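# Align gear housing to plate edge, retighten nut, stow wrench

## Task

Bring the side face of the gear housing flush against the edge of the small plate, tighten its nut firmly with the wrench once more, put the wrench down somewhere not touching the housing, and finish with both grippers released from everything.

## Robot and tools

Robot: two 6-joint arms, left_arm and right_arm, each ending in a two-finger parallel gripper with a wrist camera. Scene frame: origin on the tabletop midway between the arms, +x out across the table, +z up, left_arm on the +y side. Arm bases sit at left_arm (-0.044, +0.329, 0) and right_arm (+0.004, -0.290, 0) m, each turned slightly about z. The names left and right are labels only and say nothing about image sides.

Gripper frame: fingers extend along the gripper's +z axis and close along its y axis. The reported end_effector_position is the point between the finger pads, roughly 1 cm short of the fingertips.

execute_actions(actions): actions is a list of up to 15 actions run one after another. Each action is a list of up to 15 rows; each row lasts one control step of 1/30 s, and if fewer than 15 rows are given the final row repeats to fill the action. A row is one flat list covering both arms: 14 numbers, each in [-1, 1], laid out as left_arm dx, dy, dz, rx, ry, rz, opening, then right_arm dx, dy, dz, rx, ry, rz, opening. Both arms must be filled even if only one moves. dx, dy, dz, rx, ry, rz are an offset, not a pose: they are expressed in that gripper's own axes and measured from the gripper's measured pose at the start of the action (for the first action in a call, the last pose any result reported). Every row is relative to that same start, not to the previous row. Scale: 1.0 equals 0.6 m of translation or 180 degrees of rotation; rx, ry, rz form one rotation vector. Opening is absolute, not an offset: +1 fully open (0.094 m), -1 closed. Optionally a row can carry 12 extra numbers in [0, 1], per-joint stiffness scales (left_arm's 6 joints then right_arm's 6, in Joint positions order), which persist until changed. An empty actions list just returns the current state and images.

Per-step clipping: each commanded pose is limited to 70 mm and 16 degrees from the measured pose, so large offsets need several actions. Position wins over orientation when both cannot be met. Arms tend to finish a centimetre or more low; to hold an arm still, send it the offset back to its wanted pose in a reply's first call and zeros afterwards, aiming higher if it keeps sagging.

move(target, speed, blocking): target is one row in the same 14-number layout (optionally 26 with stiffness), offsets taken from the pose in the latest result that showed one, each gripper's part in its own axes. Each gripper travels a straight line to its target; all arms finish together, over 0.5 to 10 s, stopping short if longer. speed is top path speed in m/s, 0.002 to 0.5, default 0.25; turning rate is capped at twice that in rad/s. Paths do not avoid obstacles or the other arm. Faster moves and targets set deeper past a contact push harder. Openings are sent when the move begins. With blocking=false the result comes back after 0.5 s while motion continues; until a result shows the move ended, actions and moves are rejected, so use wait or stop first.

wait(seconds): 0 to 10 s, arms keep their last command; returns early when a running move ends. stop(): brakes a running move (needs room; fingers keep moving). zoom_image(camera, region): camera one of cam_high, cam_low, cam_left_wrist, cam_right_wrist (all 504x504); region [x0, y0, x1, y1] in pixels from the top-left, at most 504 by 504. read_manual(section): only licence texts. finished_scene(scene): ends scene 1 or 2 permanently; the goal must already hold.

Results: a state line per arm with end_effector_position (m) and end_effector_quat_wxyz in the scene frame (less accurate at long reach); Hand target lines showing where the controller now drives each gripper; grip_measured on the same scale as the commanded opening (the last Joint positions value gives it in metres; each gripper may be off by about 1 mm); joint torques; step readings with HELD marks where an arm's row was held back; pose unreachable lines when a clearance check altered a command; FAULT, MOTOR HOT and OVER-TEMPERATURE FAULT lines. A move adds a move: line with its ending (done, off_target, moving, held, fault) and limits (paced = command clipped, held = steps blocked, after which the arm can surge fast) plus each gripper's distance to its target. Camera calibration (K, distortion, T_world_to_cam) is given per camera; real cameras may differ by a couple of degrees and millimetres.

Gripping: command an opening about 0.03 under grip_measured for a firm hold, less for a gentler one; pads press roughly 50 to 62 N, less on parts under 2 mm thick, and spike at first contact.

Avoid: dropping or knocking anything off the table, the arms colliding or pressing on each other, slams and very hard pushes, and long loaded holds that overheat motors (75 °C warns, 90 °C halts that arm 10 s, 100 °C makes it collapse). Parts may occasionally be tugged or nudged by outside disturbances. Joint ranges (rad): waist -2.618 to 3.054, shoulder 0 to 3.142, elbow 0 to 3.142, wrist pitch and yaw -1.571 to 1.571, wrist roll -2.094 to 2.094.

Each tool is called as name([rows], argument=value, ...), one row to a line, values as JSON.

## Session

execute_actions(actions=[])

Scene clock: 0.00 s.
left_arm: end_effector_position=(+0.3350, +0.4684, +0.3795) grip_measured=+1.000 end_effector_quat_wxyz=(+0.633, +0.413, +0.529, +0.387) | right_arm: end_effector_position=(+0.5499, -0.5576, +0.3175) grip_measured=+1.000 end_effector_quat_wxyz=(+0.489, -0.016, +0.839, -0.238)
Joint positions: left_arm=[0.716 1.25  0.942 0.448 0.77  1.114 0.094] | right_arm=[-0.294  2.029  2.045 -0.438 -0.028 -0.485  0.094]
Joint velocities: left_arm=[-0.012  0.012  0.007  0.022 -0.022 -0.051  0.   ] | right_arm=[0.007 0.007 0.007 0.007 0.007 0.081 0.   ]
Joint torques (N m, as the arm reports them, + toward a larger angle): no reading
Hand target (left_arm): +0.333, +0.467, +0.390; +0.636, +0.411, +0.521, +0.394
Hand target (right_arm): +0.549, -0.557, +0.324; +0.493, -0.015, +0.836, -0.239
Joint stiffness scale: left_arm=[1. 1. 1. 1. 1. 1.] | right_arm=[1. 1. 1. 1. 1. 1.]

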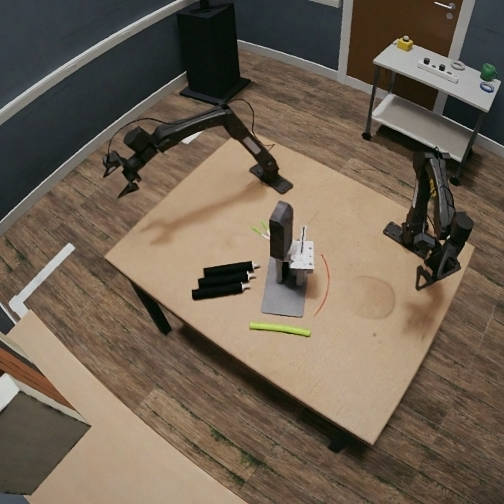

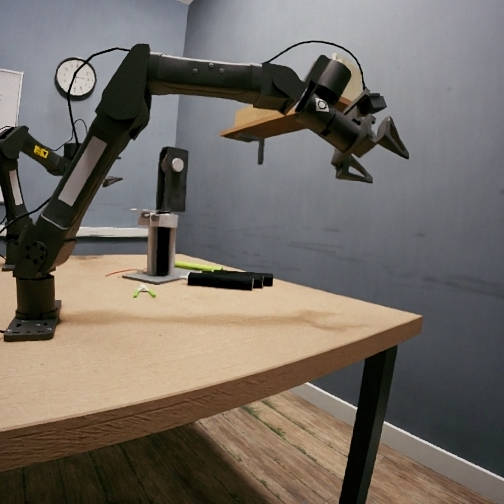

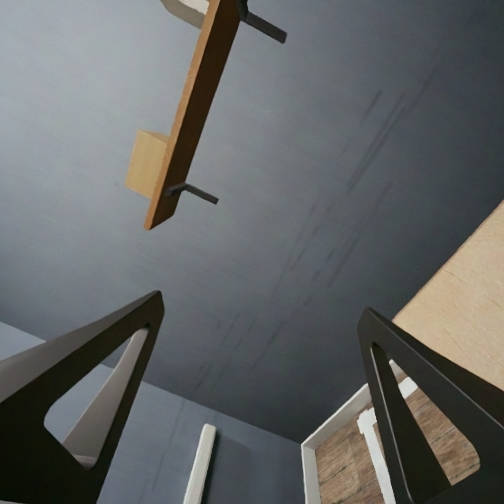

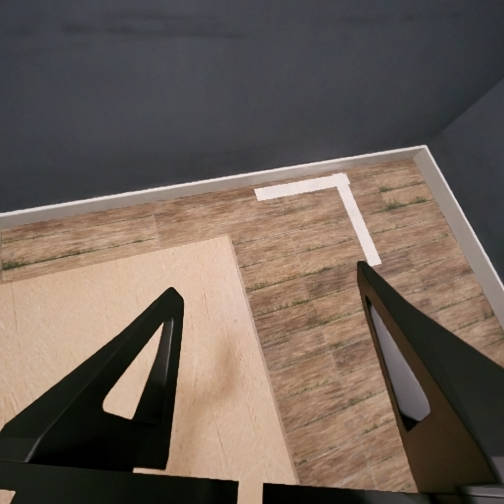

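zoom_image(camera="cam_high", region=[230, 190, 360, 330])

zoom_image(camera="cam_low", region=[100, 140, 250, 300])

Region (230, 190, 360, 330) of cam_high's 504x504 image, scaled by 3.600, with more detail than that image has; it fills the left 468 columns of this view, and the rest is white.

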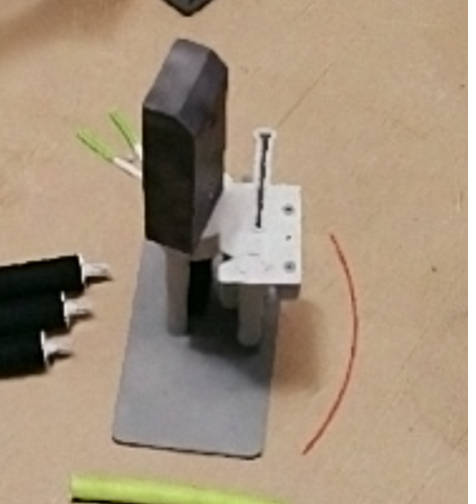

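Region (100, 140, 250, 300) of cam_low's 504x504 image, scaled by 3.150, with more detail than that image has; it fills the left 472 columns of this view, and the rest is white.

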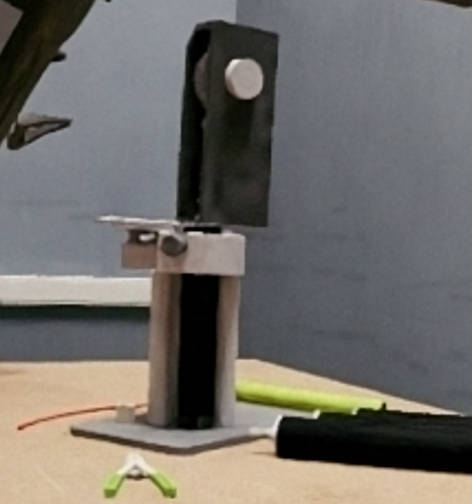

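move(target=[0,0,0,0,0,0,1,0.157,0.683,-0.735,-0.316,-0.198,0.057,1])

Scene clock: 3.73 s.
left_arm: end_effector_position=(+0.3350, +0.4684, +0.3795) grip_measured=+1.000 end_effector_quat_wxyz=(+0.633, +0.413, +0.529, +0.387) | right_arm: end_effector_position=(+0.2135, -0.0583, +0.2599) grip_measured=+1.000 end_effector_quat_wxyz=(+0.664, -0.232, +0.663, +0.256)
Joint positions: left_arm=[0.716 1.25  0.942 0.448 0.77  1.114 0.094] | right_arm=[1.172 0.693 0.33  0.378 0.296 0.027 0.094]
Joint velocities: left_arm=[-0.007 -0.007  0.002 -0.007 -0.022 -0.037  0.   ] | right_arm=[ 0.002 -0.002 -0.002  0.007  0.007  0.051  0.   ]
Joint torques (N m, as the arm reports them, + toward a larger angle): left_arm=[-0.09 -4.31  7.66  1.7  -0.05 -0.01] | right_arm=[0.79 0.78 6.67 1.7  0.15 0.01]
Hand target (left_arm): +0.335, +0.468, +0.380; +0.633, +0.413, +0.529, +0.387
Hand target (right_arm): +0.214, -0.058, +0.255; +0.662, -0.231, +0.667, +0.252
Off the commanded pose (left_arm): 0.000 m, 0 deg.
Off the commanded pose (right_arm): 0.014 m, 2 deg.
Joint stiffness scale: left_arm=[1. 1. 1. 1. 1. 1.] | right_arm=[1. 1. 1. 1. 1. 1.]
move: off_target (right_arm)
camera_calibration (this result's frames):
cam_left_wrist: T_world_to_cam=[[0.108209, -0.404345, -0.908183, 0.500301], [-0.394789, 0.820944, -0.412544, -0.0681647], [0.912377, 0.403182, -0.0707973, -0.365452], [0, 0, 0, 1]] pos_world=[0.252382, 0.405597, 0.400371]
cam_right_wrist: T_world_to_cam=[[0.662322, -0.689852, -0.292291, -0.107458], [-0.64585, -0.327963, -0.689433, 0.31668], [0.379746, 0.645403, -0.662758, 0.248324], [0, 0, 0, 1]] pos_world=[0.1814, -0.13054, 0.3515]

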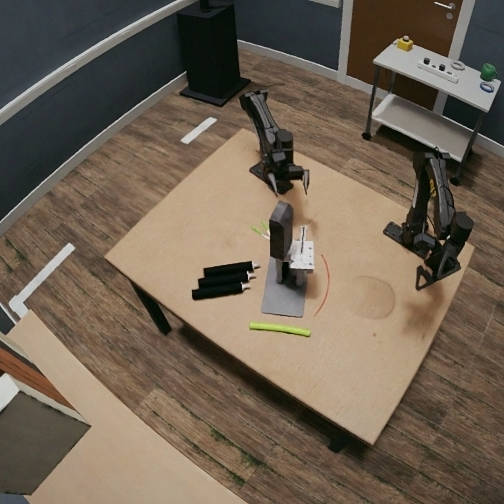

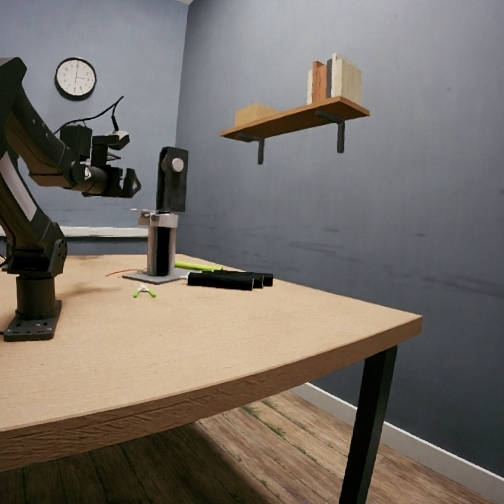

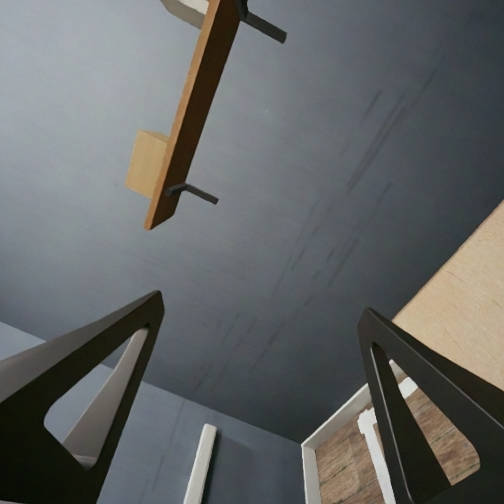

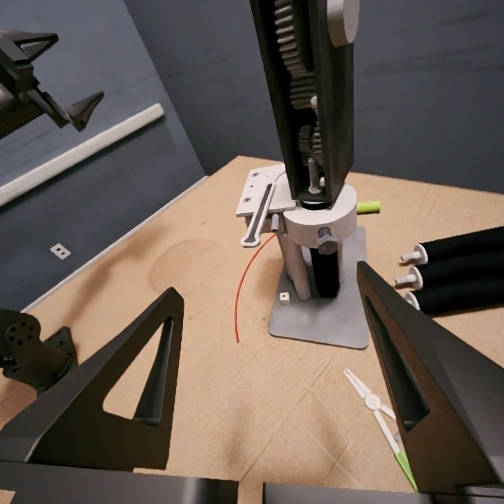

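zoom_image(camera="cam_right_wrist", region=[225, 130, 385, 270])

zoom_image(camera="cam_high", region=[265, 220, 325, 285])

zoom_image(camera="cam_low", region=[125, 190, 195, 240])

Region (225, 130, 385, 270) of cam_right_wrist's 504x504 image, scaled by 3.150, with more detail than that image has; it fills the top 441 rows of this view, and the rest is white.

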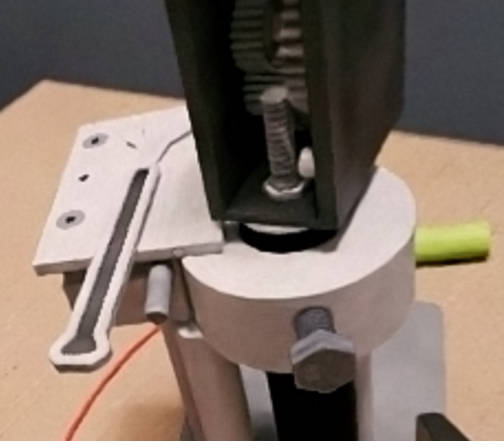

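Region (265, 220, 325, 285) of cam_high's 504x504 image, scaled by 7.754, with more detail than that image has; it fills the left 465 columns of this view, and the rest is white.

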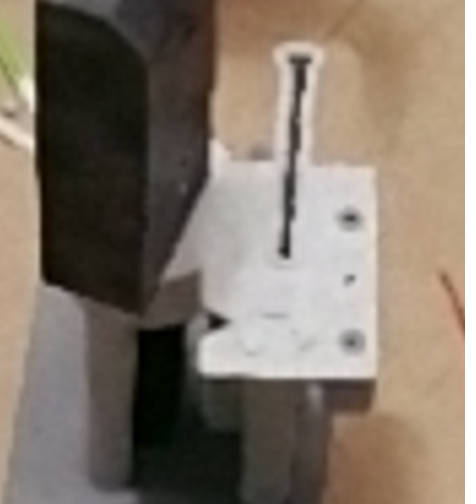

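Region (125, 190, 195, 240) of cam_low's 504x504 image, scaled by 7.200, with more detail than that image has; it fills the top 360 rows of this view, and the rest is white.

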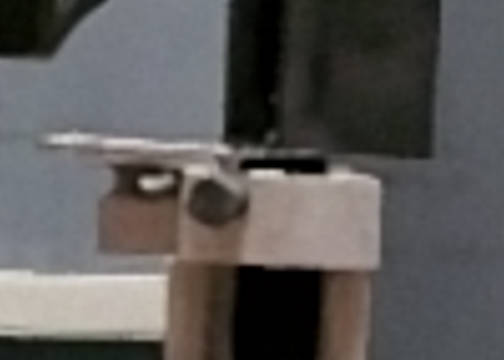

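move(target=[0,0,0,0,0,0,1,0.005,0.038,0.2,0.069,0.28,0.02,0], speed=0.2)

Scene clock: 7.43 s.
left_arm: end_effector_position=(+0.3350, +0.4684, +0.3795) grip_measured=+1.000 end_effector_quat_wxyz=(+0.633, +0.413, +0.529, +0.387) | right_arm: end_effector_position=(+0.2855, +0.0422, +0.2682) grip_measured=+0.002 end_effector_quat_wxyz=(+0.353, -0.235, +0.901, +0.087)
Joint positions: left_arm=[0.716 1.25  0.942 0.448 0.77  1.115 0.094] | right_arm=[ 1.173  1.647  1.697 -0.942  0.334  0.373  0.047]
Joint velocities: left_arm=[ 0.007  0.002  0.002 -0.007  0.007 -0.007  0.   ] | right_arm=[-0.017 -0.012  0.002 -0.051  0.051  0.022 -0.   ]
Joint torques (N m, as the arm reports them, + toward a larger angle): left_arm=[ 0.02 -4.23  7.61  1.71 -0.02  0.01] | right_arm=[-1.3  -5.11  7.89  0.85  0.11  0.1 ]
Hand target (left_arm): +0.335, +0.468, +0.380; +0.633, +0.413, +0.529, +0.387
Hand target (right_arm): +0.289, +0.039, +0.260; +0.338, -0.229, +0.910, +0.077
Off the commanded pose (left_arm): 0.000 m, 0 deg.
Off the commanded pose (right_arm): 0.011 m, 3 deg.
Joint stiffness scale: left_arm=[1. 1. 1. 1. 1. 1.] | right_arm=[1. 1. 1. 1. 1. 1.]
move: off_target (right_arm)
camera_calibration (this result's frames):
cam_left_wrist: T_world_to_cam=[[0.108319, -0.403652, -0.908478, 0.500052], [-0.394816, 0.821225, -0.411959, -0.0685093], [0.912353, 0.403304, -0.0704141, -0.365646], [0, 0, 0, 1]] pos_world=[0.252385, 0.405575, 0.400316]
cam_right_wrist: T_world_to_cam=[[0.330215, -0.920511, -0.208846, -0.00119239], [-0.935103, -0.349174, 0.0604938, 0.284182], [-0.128609, 0.175316, -0.976076, 0.410594], [0, 0, 0, 1]] pos_world=[0.318939, 0.0261476, 0.383331]

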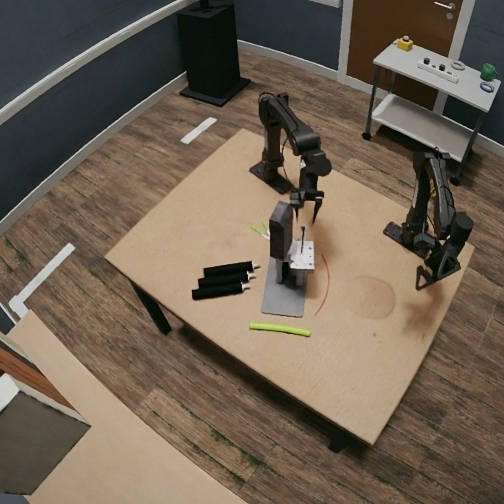

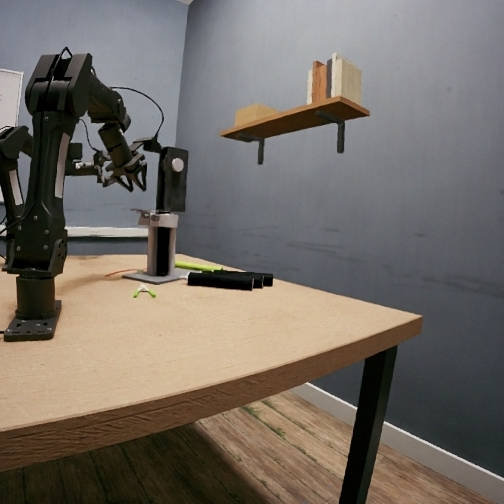

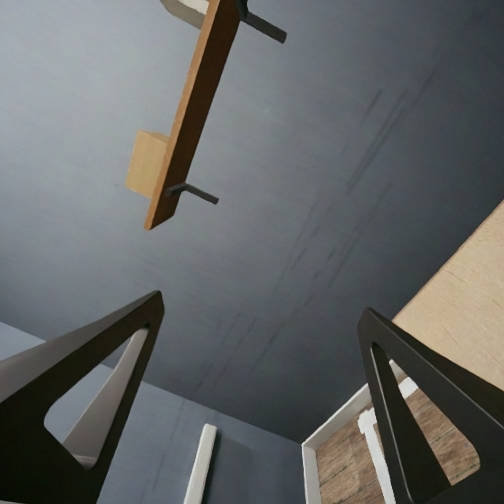

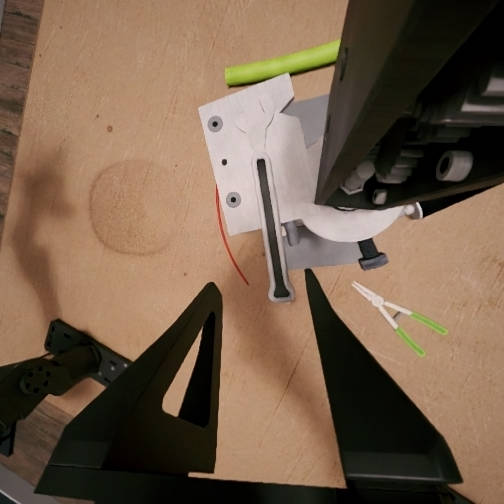

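move(target=[0,0,0,0,0,0,1,0.053,0,0.082,0,0.01,0,-0.2], speed=0.08)

zoom_image(camera="cam_low", region=[95, 170, 195, 240])

Scene clock: 8.80 s.
left_arm: end_effector_position=(+0.3350, +0.4684, +0.3795) grip_measured=+1.000 end_effector_quat_wxyz=(+0.632, +0.413, +0.528, +0.387) | right_arm: end_effector_position=(+0.2863, +0.0487, +0.2315) grip_measured=-0.198 end_effector_quat_wxyz=(+0.358, -0.241, +0.898, +0.090)
Joint positions: left_arm=[0.716 1.25  0.942 0.448 0.77  1.116 0.094] | right_arm=[ 1.18   1.628  1.52  -0.772  0.335  0.362  0.038]
Joint velocities: left_arm=[-0.012 -0.007 -0.007 -0.007 -0.007  0.022  0.   ] | right_arm=[ 0.002  0.002 -0.012  0.051  0.007 -0.022  0.   ]
Joint torques (N m, as the arm reports them, + toward a larger angle): left_arm=[-0.06 -4.29  7.57  1.73 -0.02 -0.01] | right_arm=[-2.6  -4.79  4.93  1.27 -0.11  0.06]
Hand target (left_arm): +0.335, +0.468, +0.380; +0.633, +0.413, +0.529, +0.387
Hand target (right_arm): +0.293, +0.046, +0.211; +0.339, -0.236, +0.907, +0.083
Off the commanded pose (left_arm): 0.000 m, 0 deg.
Off the commanded pose (right_arm): 0.023 m, 3 deg.
Joint stiffness scale: left_arm=[1. 1. 1. 1. 1. 1.] | right_arm=[1. 1. 1. 1. 1. 1.]
move: off_target (right_arm)
camera_calibration (this result's frames):
cam_left_wrist: T_world_to_cam=[[0.108428, -0.402959, -0.908773, 0.499802], [-0.394843, 0.821505, -0.411373, -0.0688537], [0.912328, 0.403427, -0.0700309, -0.365841], [0, 0, 0, 1]] pos_world=[0.252388, 0.405553, 0.400262]
cam_right_wrist: T_world_to_cam=[[0.345346, -0.915215, -0.207647, -0.0080619], [-0.930726, -0.362381, 0.0492855, 0.291484], [-0.120354, 0.176242, -0.976961, 0.371519], [0, 0, 0, 1]] pos_world=[0.318789, 0.0327726, 0.34692]

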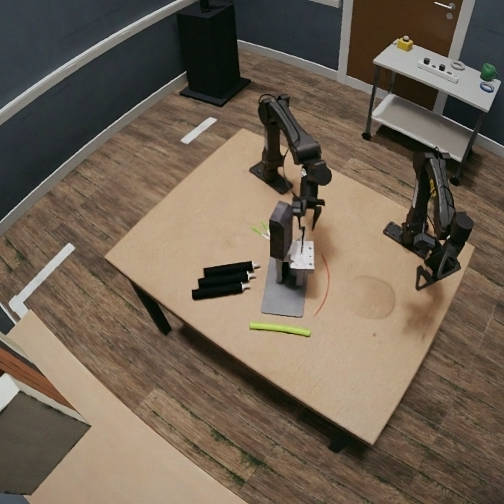

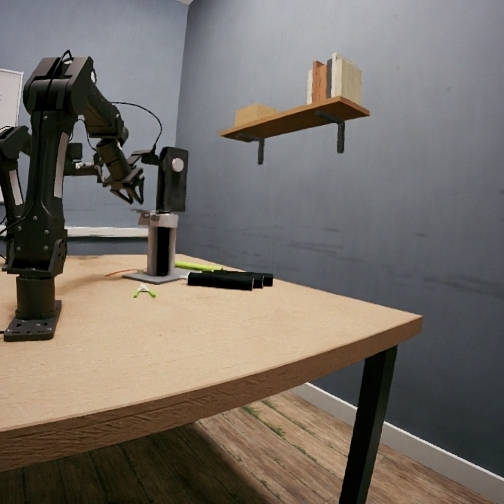

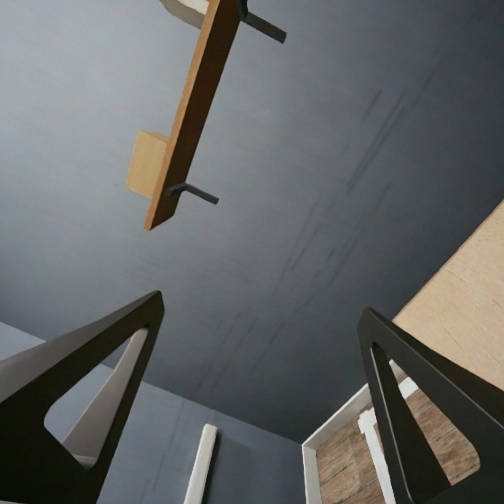

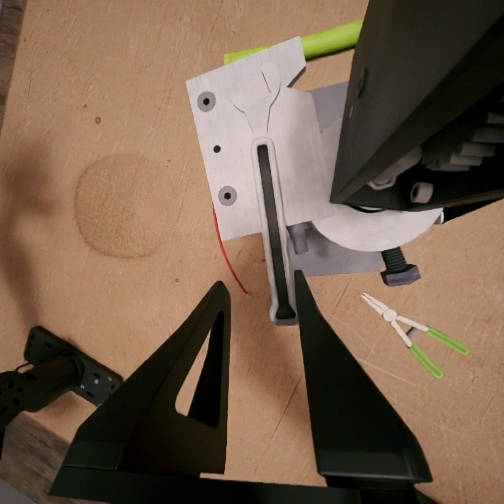

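Region (95, 170, 195, 240) of cam_low's 504x504 image, scaled by 5.040, with more detail than that image has; it fills the top 353 rows of this view, and the rest is white.

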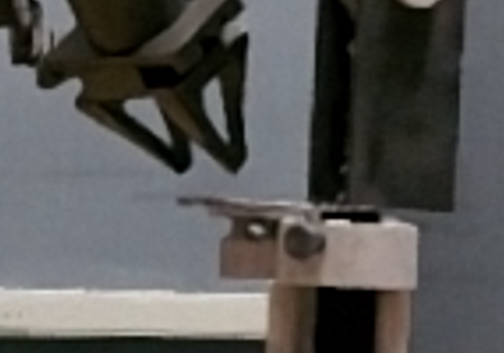

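move(target=[0,0,0,0,0,0,1,0,0,0,0,-0.1,0,-0.2], speed=0.1)

move(target=[0,0,0,0,0,0,1,0.015,-0.018,0.02,0,0,0,-0.2], speed=0.04)

zoom_image(camera="cam_low", region=[95, 170, 195, 240])

Scene clock: 11.10 s.
left_arm: end_effector_position=(+0.3350, +0.4684, +0.3795) grip_measured=+1.000 end_effector_quat_wxyz=(+0.632, +0.414, +0.528, +0.388) | right_arm: end_effector_position=(+0.2875, +0.0514, +0.2233) grip_measured=-0.198 end_effector_quat_wxyz=(+0.481, -0.225, +0.838, +0.129)
Joint positions: left_arm=[0.716 1.25  0.942 0.448 0.77  1.117 0.094] | right_arm=[ 1.223  1.477  1.123 -0.24   0.449  0.285  0.038]
Joint velocities: left_arm=[ 0.017 -0.012 -0.002  0.051 -0.037 -0.022  0.   ] | right_arm=[ 0.002  0.002 -0.012 -0.125 -0.037 -0.051  0.   ]
Joint torques (N m, as the arm reports them, + toward a larger angle): left_arm=[ 0.05 -4.18  7.51  1.68 -0.04 -0.02] | right_arm=[ 0.72 -7.19  6.44  1.49  0.4  -0.04]
Hand target (left_arm): +0.335, +0.468, +0.380; +0.632, +0.413, +0.528, +0.387
Hand target (right_arm): +0.286, +0.048, +0.231; +0.492, -0.222, +0.832, +0.128
Off the commanded pose (left_arm): 0.000 m, 0 deg.
Off the commanded pose (right_arm): 0.009 m, 2 deg.
Joint stiffness scale: left_arm=[1. 1. 1. 1. 1. 1.] | right_arm=[1. 1. 1. 1. 1. 1.]
move: done
camera_calibration (this result's frames):
cam_left_wrist: T_world_to_cam=[[0.108538, -0.402265, -0.909067, 0.499552], [-0.39487, 0.821785, -0.410788, -0.069198], [0.912303, 0.403549, -0.0696476, -0.366035], [0, 0, 0, 1]] pos_world=[0.252391, 0.405531, 0.400207]
cam_right_wrist: T_world_to_cam=[[0.407726, -0.877311, -0.25315, -0.017403], [-0.906201, -0.354756, -0.230103, 0.348896], [0.112066, 0.323224, -0.939664, 0.280499], [0, 0, 0, 1]] pos_world=[0.291831, 0.017841, 0.339451]

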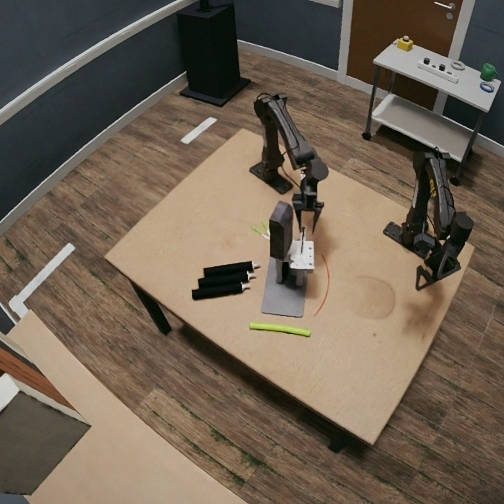

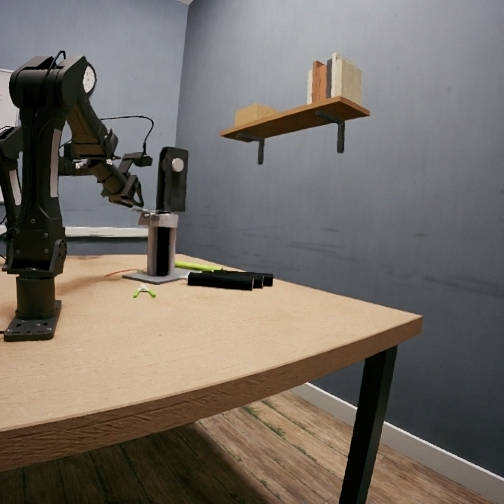

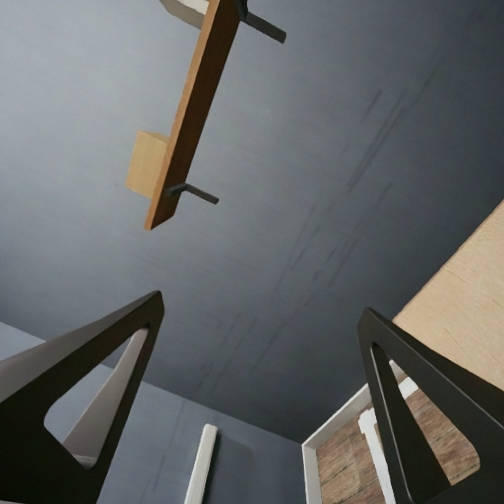

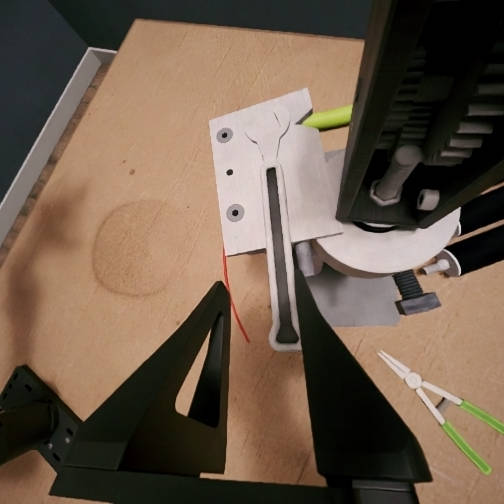

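Scene clock: 11.80 s.
left_arm: end_effector_position=(+0.3350, +0.4684, +0.3795) grip_measured=+1.000 end_effector_quat_wxyz=(+0.632, +0.414, +0.528, +0.388) | right_arm: end_effector_position=(+0.2963, +0.0446, +0.2133) grip_measured=-0.198 end_effector_quat_wxyz=(+0.482, -0.222, +0.838, +0.128)
Joint positions: left_arm=[0.716 1.25  0.942 0.448 0.77  1.117 0.094] | right_arm=[ 1.189  1.477  1.08  -0.188  0.426  0.27   0.038]
Joint velocities: left_arm=[-0.022 -0.007 -0.007 -0.095 -0.007 -0.037  0.   ] | right_arm=[ 0.022  0.002 -0.007  0.051 -0.051 -0.022  0.001]
Joint torques (N m, as the arm reports them, + toward a larger angle): left_arm=[ 0.02 -4.36  7.68  1.71 -0.02 -0.02] | right_arm=[-0.71 -5.2   6.52  1.47  0.08 -0.06]
Hand target (left_arm): +0.335, +0.468, +0.380; +0.632, +0.414, +0.528, +0.388
Hand target (right_arm): +0.298, +0.045, +0.210; +0.481, -0.225, +0.838, +0.128
Off the commanded pose (left_arm): 0.000 m, 0 deg.
Off the commanded pose (right_arm): 0.004 m, 0 deg.
Joint stiffness scale: left_arm=[1. 1. 1. 1. 1. 1.] | right_arm=[1. 1. 1. 1. 1. 1.]
move: done
camera_calibration (this result's frames):
cam_left_wrist: T_world_to_cam=[[0.108647, -0.401571, -0.909361, 0.499302], [-0.394897, 0.822065, -0.410202, -0.0695422], [0.912279, 0.403671, -0.0692641, -0.366229], [0, 0, 0, 1]] pos_world=[0.252394, 0.405509, 0.400153]
cam_right_wrist: T_world_to_cam=[[0.401882, -0.879332, -0.255475, -0.0272224], [-0.908504, -0.348006, -0.231329, 0.352833], [0.114508, 0.325066, -0.938733, 0.271328], [0, 0, 0, 1]] pos_world=[0.300421, 0.0106505, 0.329371]

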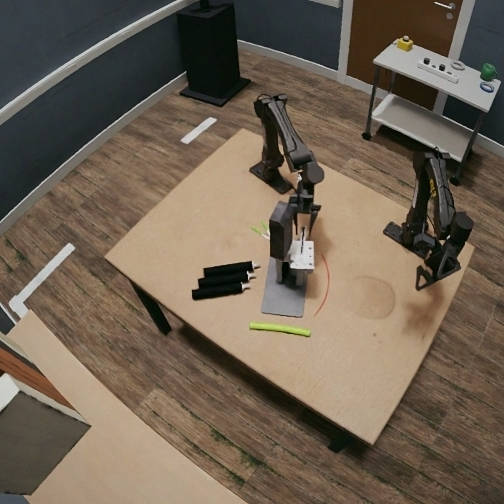

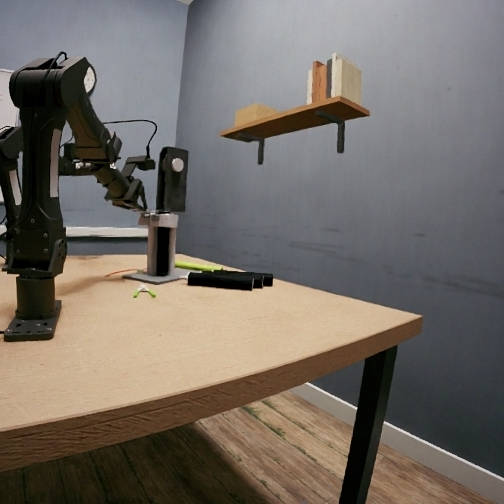

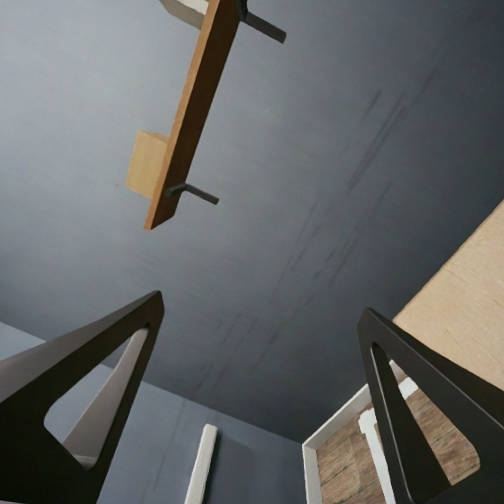

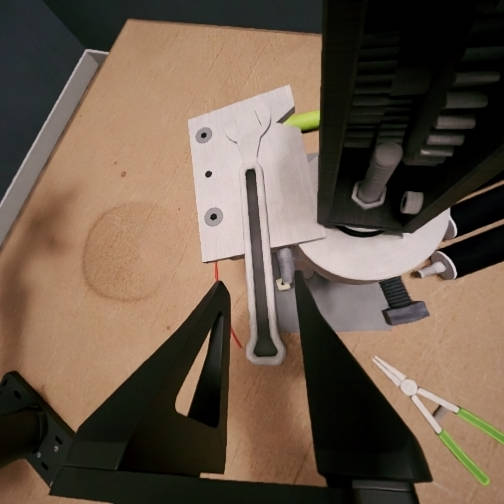

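Region (95, 170, 195, 240) of cam_low's 504x504 image, scaled by 5.040, with more detail than that image has; it fills the top 353 rows of this view, and the rest is white.

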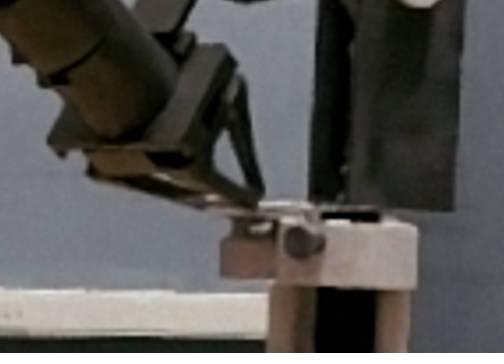

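move(target=[0,0,0,0,0,0,1,0.01,0,0.005,0,0,0,-0.45], speed=0.02)

move(target=[0,0,0,0,0,0,1,0,0,0,0,0,0,-0.8])

zoom_image(camera="cam_low", region=[95, 170, 195, 240])

Scene clock: 12.67 s.
left_arm: end_effector_position=(+0.3350, +0.4684, +0.3795) grip_measured=+1.000 end_effector_quat_wxyz=(+0.632, +0.414, +0.528, +0.388) | right_arm: end_effector_position=(+0.2959, +0.0443, +0.2096) grip_measured=-0.448 end_effector_quat_wxyz=(+0.482, -0.222, +0.838, +0.129)
Joint positions: left_arm=[0.716 1.25  0.942 0.448 0.77  1.119 0.094] | right_arm=[ 1.189  1.477  1.064 -0.171  0.424  0.269  0.026]
Joint velocities: left_arm=[-0.017 -0.012 -0.007  0.007 -0.037 -0.007  0.   ] | right_arm=[ 0.012  0.007 -0.002 -0.051 -0.022  0.022 -0.001]
Joint torques (N m, as the arm reports them, + toward a larger angle): left_arm=[ 0.1  -4.22  7.65  1.72 -0.04  0.  ] | right_arm=[ 0.11 -5.44  6.59  1.49  0.19  0.01]
Hand target (left_arm): +0.335, +0.468, +0.380; +0.632, +0.414, +0.528, +0.388
Hand target (right_arm): +0.296, +0.044, +0.207; +0.481, -0.221, +0.838, +0.128
Off the commanded pose (left_arm): 0.000 m, 0 deg.
Off the commanded pose (right_arm): 0.003 m, 0 deg.
Joint stiffness scale: left_arm=[1. 1. 1. 1. 1. 1.] | right_arm=[1. 1. 1. 1. 1. 1.]
move: done
camera_calibration (this result's frames):
cam_left_wrist: T_world_to_cam=[[0.108811, -0.400529, -0.9098, 0.498926], [-0.394937, 0.822483, -0.409323, -0.0700581], [0.912242, 0.403853, -0.0686889, -0.366521], [0, 0, 0, 1]] pos_world=[0.252398, 0.405477, 0.400071]
cam_right_wrist: T_world_to_cam=[[0.403391, -0.878449, -0.256131, -0.0285437], [-0.907877, -0.349314, -0.231816, 0.351483], [0.114168, 0.326048, -0.938434, 0.267939], [0, 0, 0, 1]] pos_world=[0.300027, 0.0103426, 0.325612]

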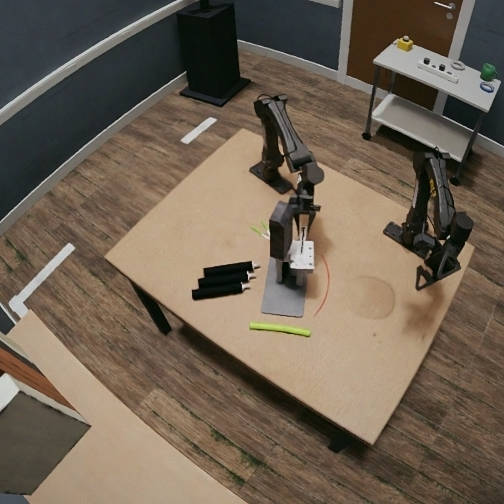

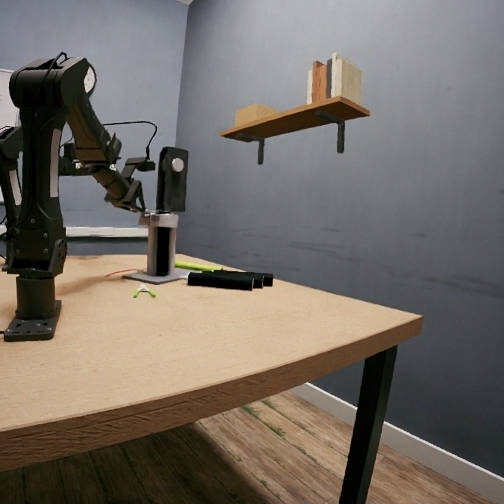

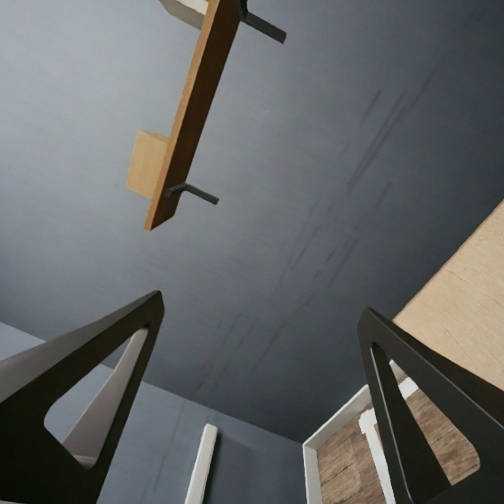

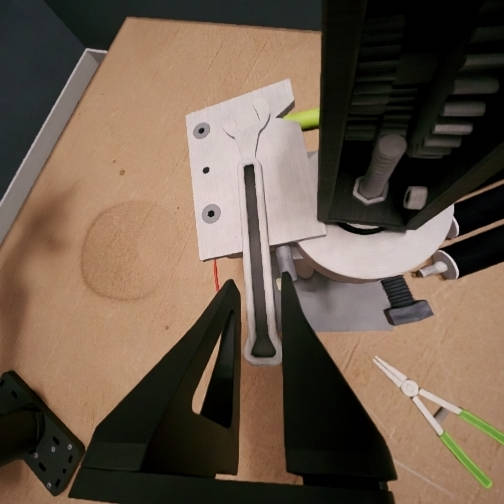

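Scene clock: 13.17 s.
left_arm: end_effector_position=(+0.3350, +0.4684, +0.3795) grip_measured=+1.000 end_effector_quat_wxyz=(+0.632, +0.414, +0.528, +0.388) | right_arm: end_effector_position=(+0.2959, +0.0444, +0.2096) grip_measured=-0.642 end_effector_quat_wxyz=(+0.482, -0.222, +0.838, +0.129)
Joint positions: left_arm=[0.716 1.25  0.942 0.448 0.77  1.119 0.094] | right_arm=[ 1.189  1.477  1.064 -0.171  0.424  0.269  0.017]
Joint velocities: left_arm=[-0.002 -0.007 -0.002  0.007  0.007 -0.007  0.   ] | right_arm=[ 0.017 -0.012  0.002  0.022  0.007  0.037 -0.   ]
Joint torques (N m, as the arm reports them, + toward a larger angle): left_arm=[-0.05 -4.32  7.46  1.72 -0.04  0.  ] | right_arm=[ 0.07 -5.55  7.26  1.42  0.18 -0.01]
Hand target (left_arm): +0.335, +0.468, +0.380; +0.632, +0.414, +0.528, +0.388
Hand target (right_arm): +0.296, +0.044, +0.210; +0.482, -0.222, +0.838, +0.129
Off the commanded pose (left_arm): 0.000 m, 0 deg.
Off the commanded pose (right_arm): 0.000 m, 0 deg.
Joint stiffness scale: left_arm=[1. 1. 1. 1. 1. 1.] | right_arm=[1. 1. 1. 1. 1. 1.]
move: done
camera_calibration (this result's frames):
cam_left_wrist: T_world_to_cam=[[0.10892, -0.399835, -0.910093, 0.498675], [-0.394965, 0.822762, -0.408737, -0.0704019], [0.912217, 0.403974, -0.0683052, -0.366715], [0, 0, 0, 1]] pos_world=[0.252401, 0.405455, 0.400016]
cam_right_wrist: T_world_to_cam=[[0.403625, -0.878292, -0.256301, -0.0285259], [-0.907808, -0.349577, -0.231692, 0.351426], [0.113896, 0.326188, -0.938418, 0.267983], [0, 0, 0, 1]] pos_world=[0.300019, 0.0103835, 0.325592]

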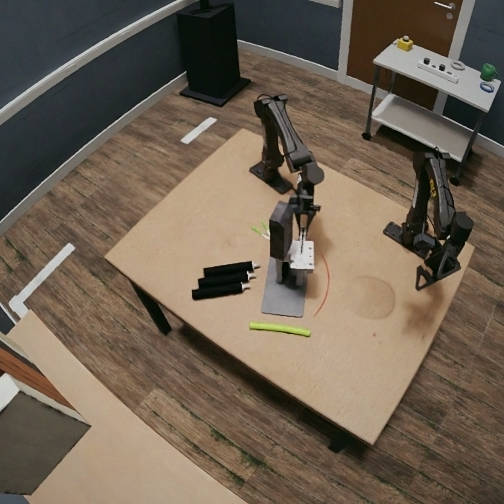

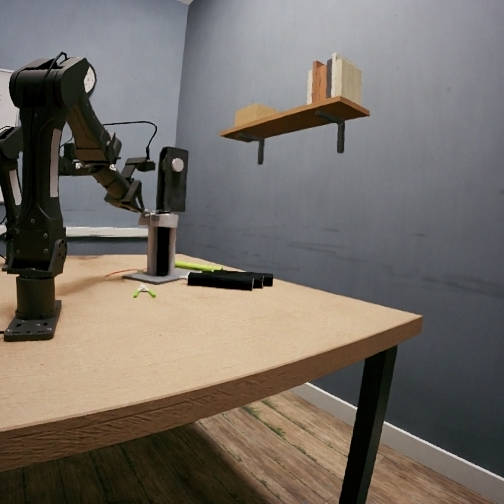

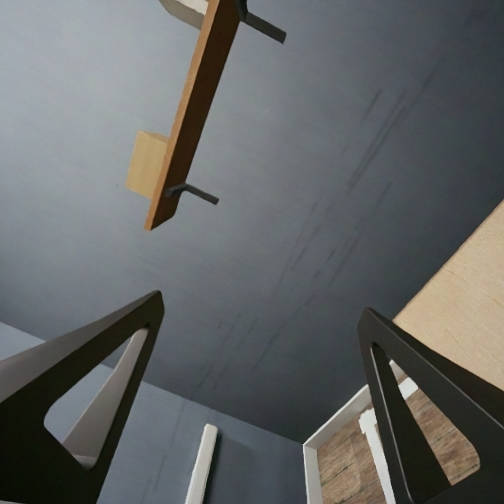

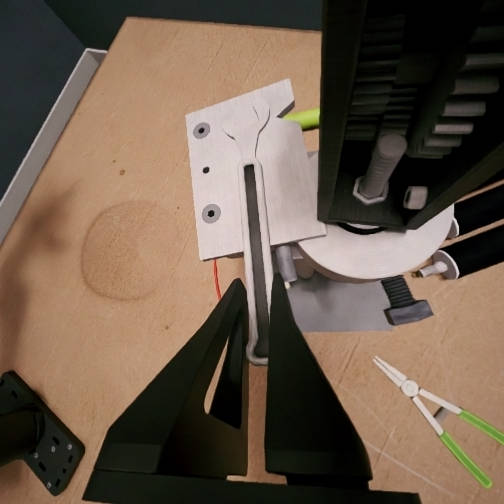

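Region (95, 170, 195, 240) of cam_low's 504x504 image, scaled by 5.040, with more detail than that image has; it fills the top 353 rows of this view, and the rest is white.

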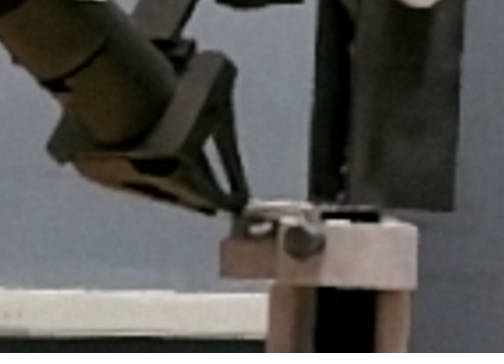

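move(target=[0,0,0,0,0,0,1,-0.036,0,-0.021,0,0,0,-0.8], speed=0.03)

zoom_image(camera="cam_low", region=[95, 170, 195, 240])

zoom_image(camera="cam_right_wrist", region=[180, 70, 460, 380])

Scene clock: 14.37 s.
left_arm: end_effector_position=(+0.3350, +0.4684, +0.3795) grip_measured=+1.000 end_effector_quat_wxyz=(+0.632, +0.414, +0.528, +0.389) | right_arm: end_effector_position=(+0.2954, +0.0436, +0.2210) grip_measured=-0.642 end_effector_quat_wxyz=(+0.474, -0.226, +0.842, +0.122)
Joint positions: left_arm=[0.716 1.25  0.942 0.448 0.77  1.12  0.094] | right_arm=[ 1.189  1.477  1.128 -0.259  0.424  0.269  0.017]
Joint velocities: left_arm=[ 0.007 -0.012  0.007  0.022  0.022 -0.007  0.   ] | right_arm=[ 0.022 -0.007 -0.017 -0.051  0.051 -0.051  0.001]
Joint torques (N m, as the arm reports them, + toward a larger angle): left_arm=[-0.06 -4.23  7.65  1.7   0.   -0.01] | right_arm=[ 0.01 -6.37  9.32  1.38  0.18  0.  ]
Hand target (left_arm): +0.335, +0.468, +0.380; +0.632, +0.414, +0.528, +0.388
Hand target (right_arm): +0.296, +0.044, +0.235; +0.482, -0.222, +0.838, +0.129
Off the commanded pose (left_arm): 0.000 m, 0 deg.
Off the commanded pose (right_arm): 0.014 m, 1 deg.
Joint stiffness scale: left_arm=[1. 1. 1. 1. 1. 1.] | right_arm=[1. 1. 1. 1. 1. 1.]
move: off_target (right_arm)
camera_calibration (this result's frames):
cam_left_wrist: T_world_to_cam=[[0.109029, -0.39914, -0.910384, 0.498424], [-0.394992, 0.82304, -0.408151, -0.0707455], [0.912192, 0.404095, -0.0679215, -0.366909], [0, 0, 0, 1]] pos_world=[0.252404, 0.405433, 0.399962]
cam_right_wrist: T_world_to_cam=[[0.40047, -0.883401, -0.243365, -0.0277831], [-0.910616, -0.354124, -0.213015, 0.350283], [0.101996, 0.306918, -0.946255, 0.285042], [0, 0, 0, 1]] pos_world=[0.301026, 0.0120155, 0.337577]

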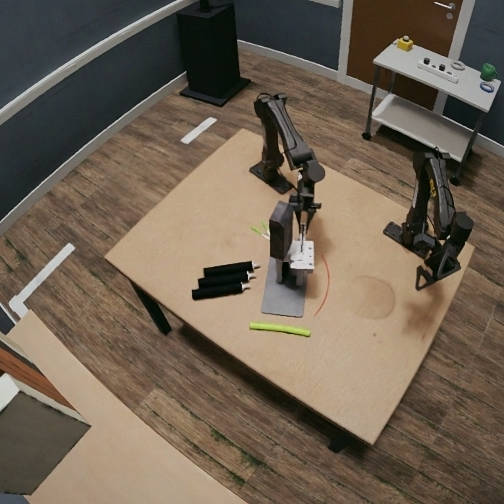

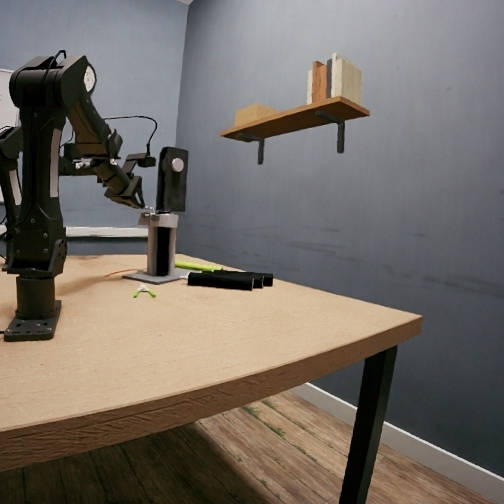

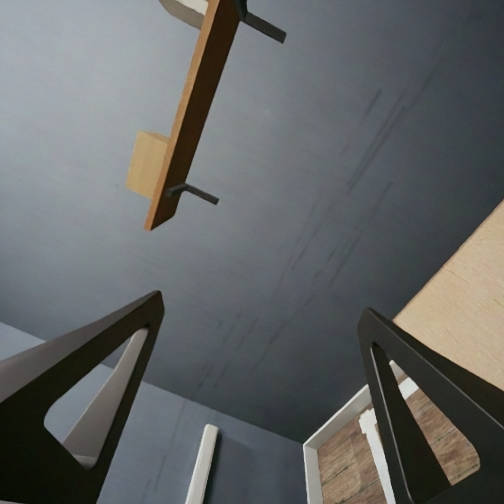

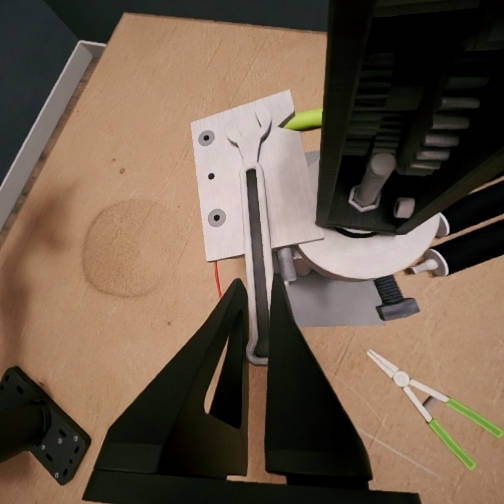

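Region (95, 170, 195, 240) of cam_low's 504x504 image, scaled by 5.040, with more detail than that image has; it fills the top 353 rows of this view, and the rest is white.

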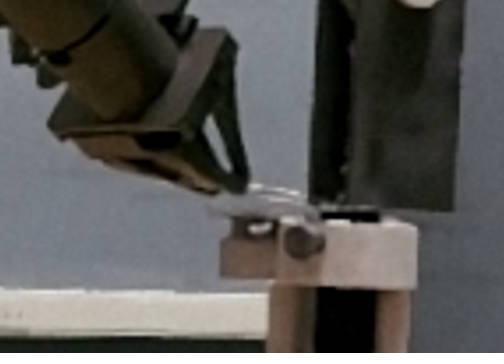

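Region (180, 70, 460, 380) of cam_right_wrist's 504x504 image, scaled by 1.626, with more detail than that image has; it fills the left 455 columns of this view, and the rest is white.

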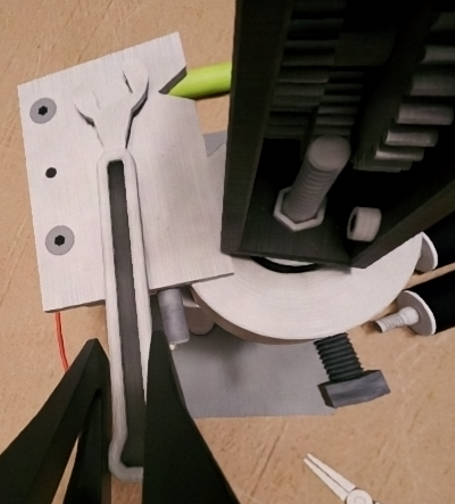

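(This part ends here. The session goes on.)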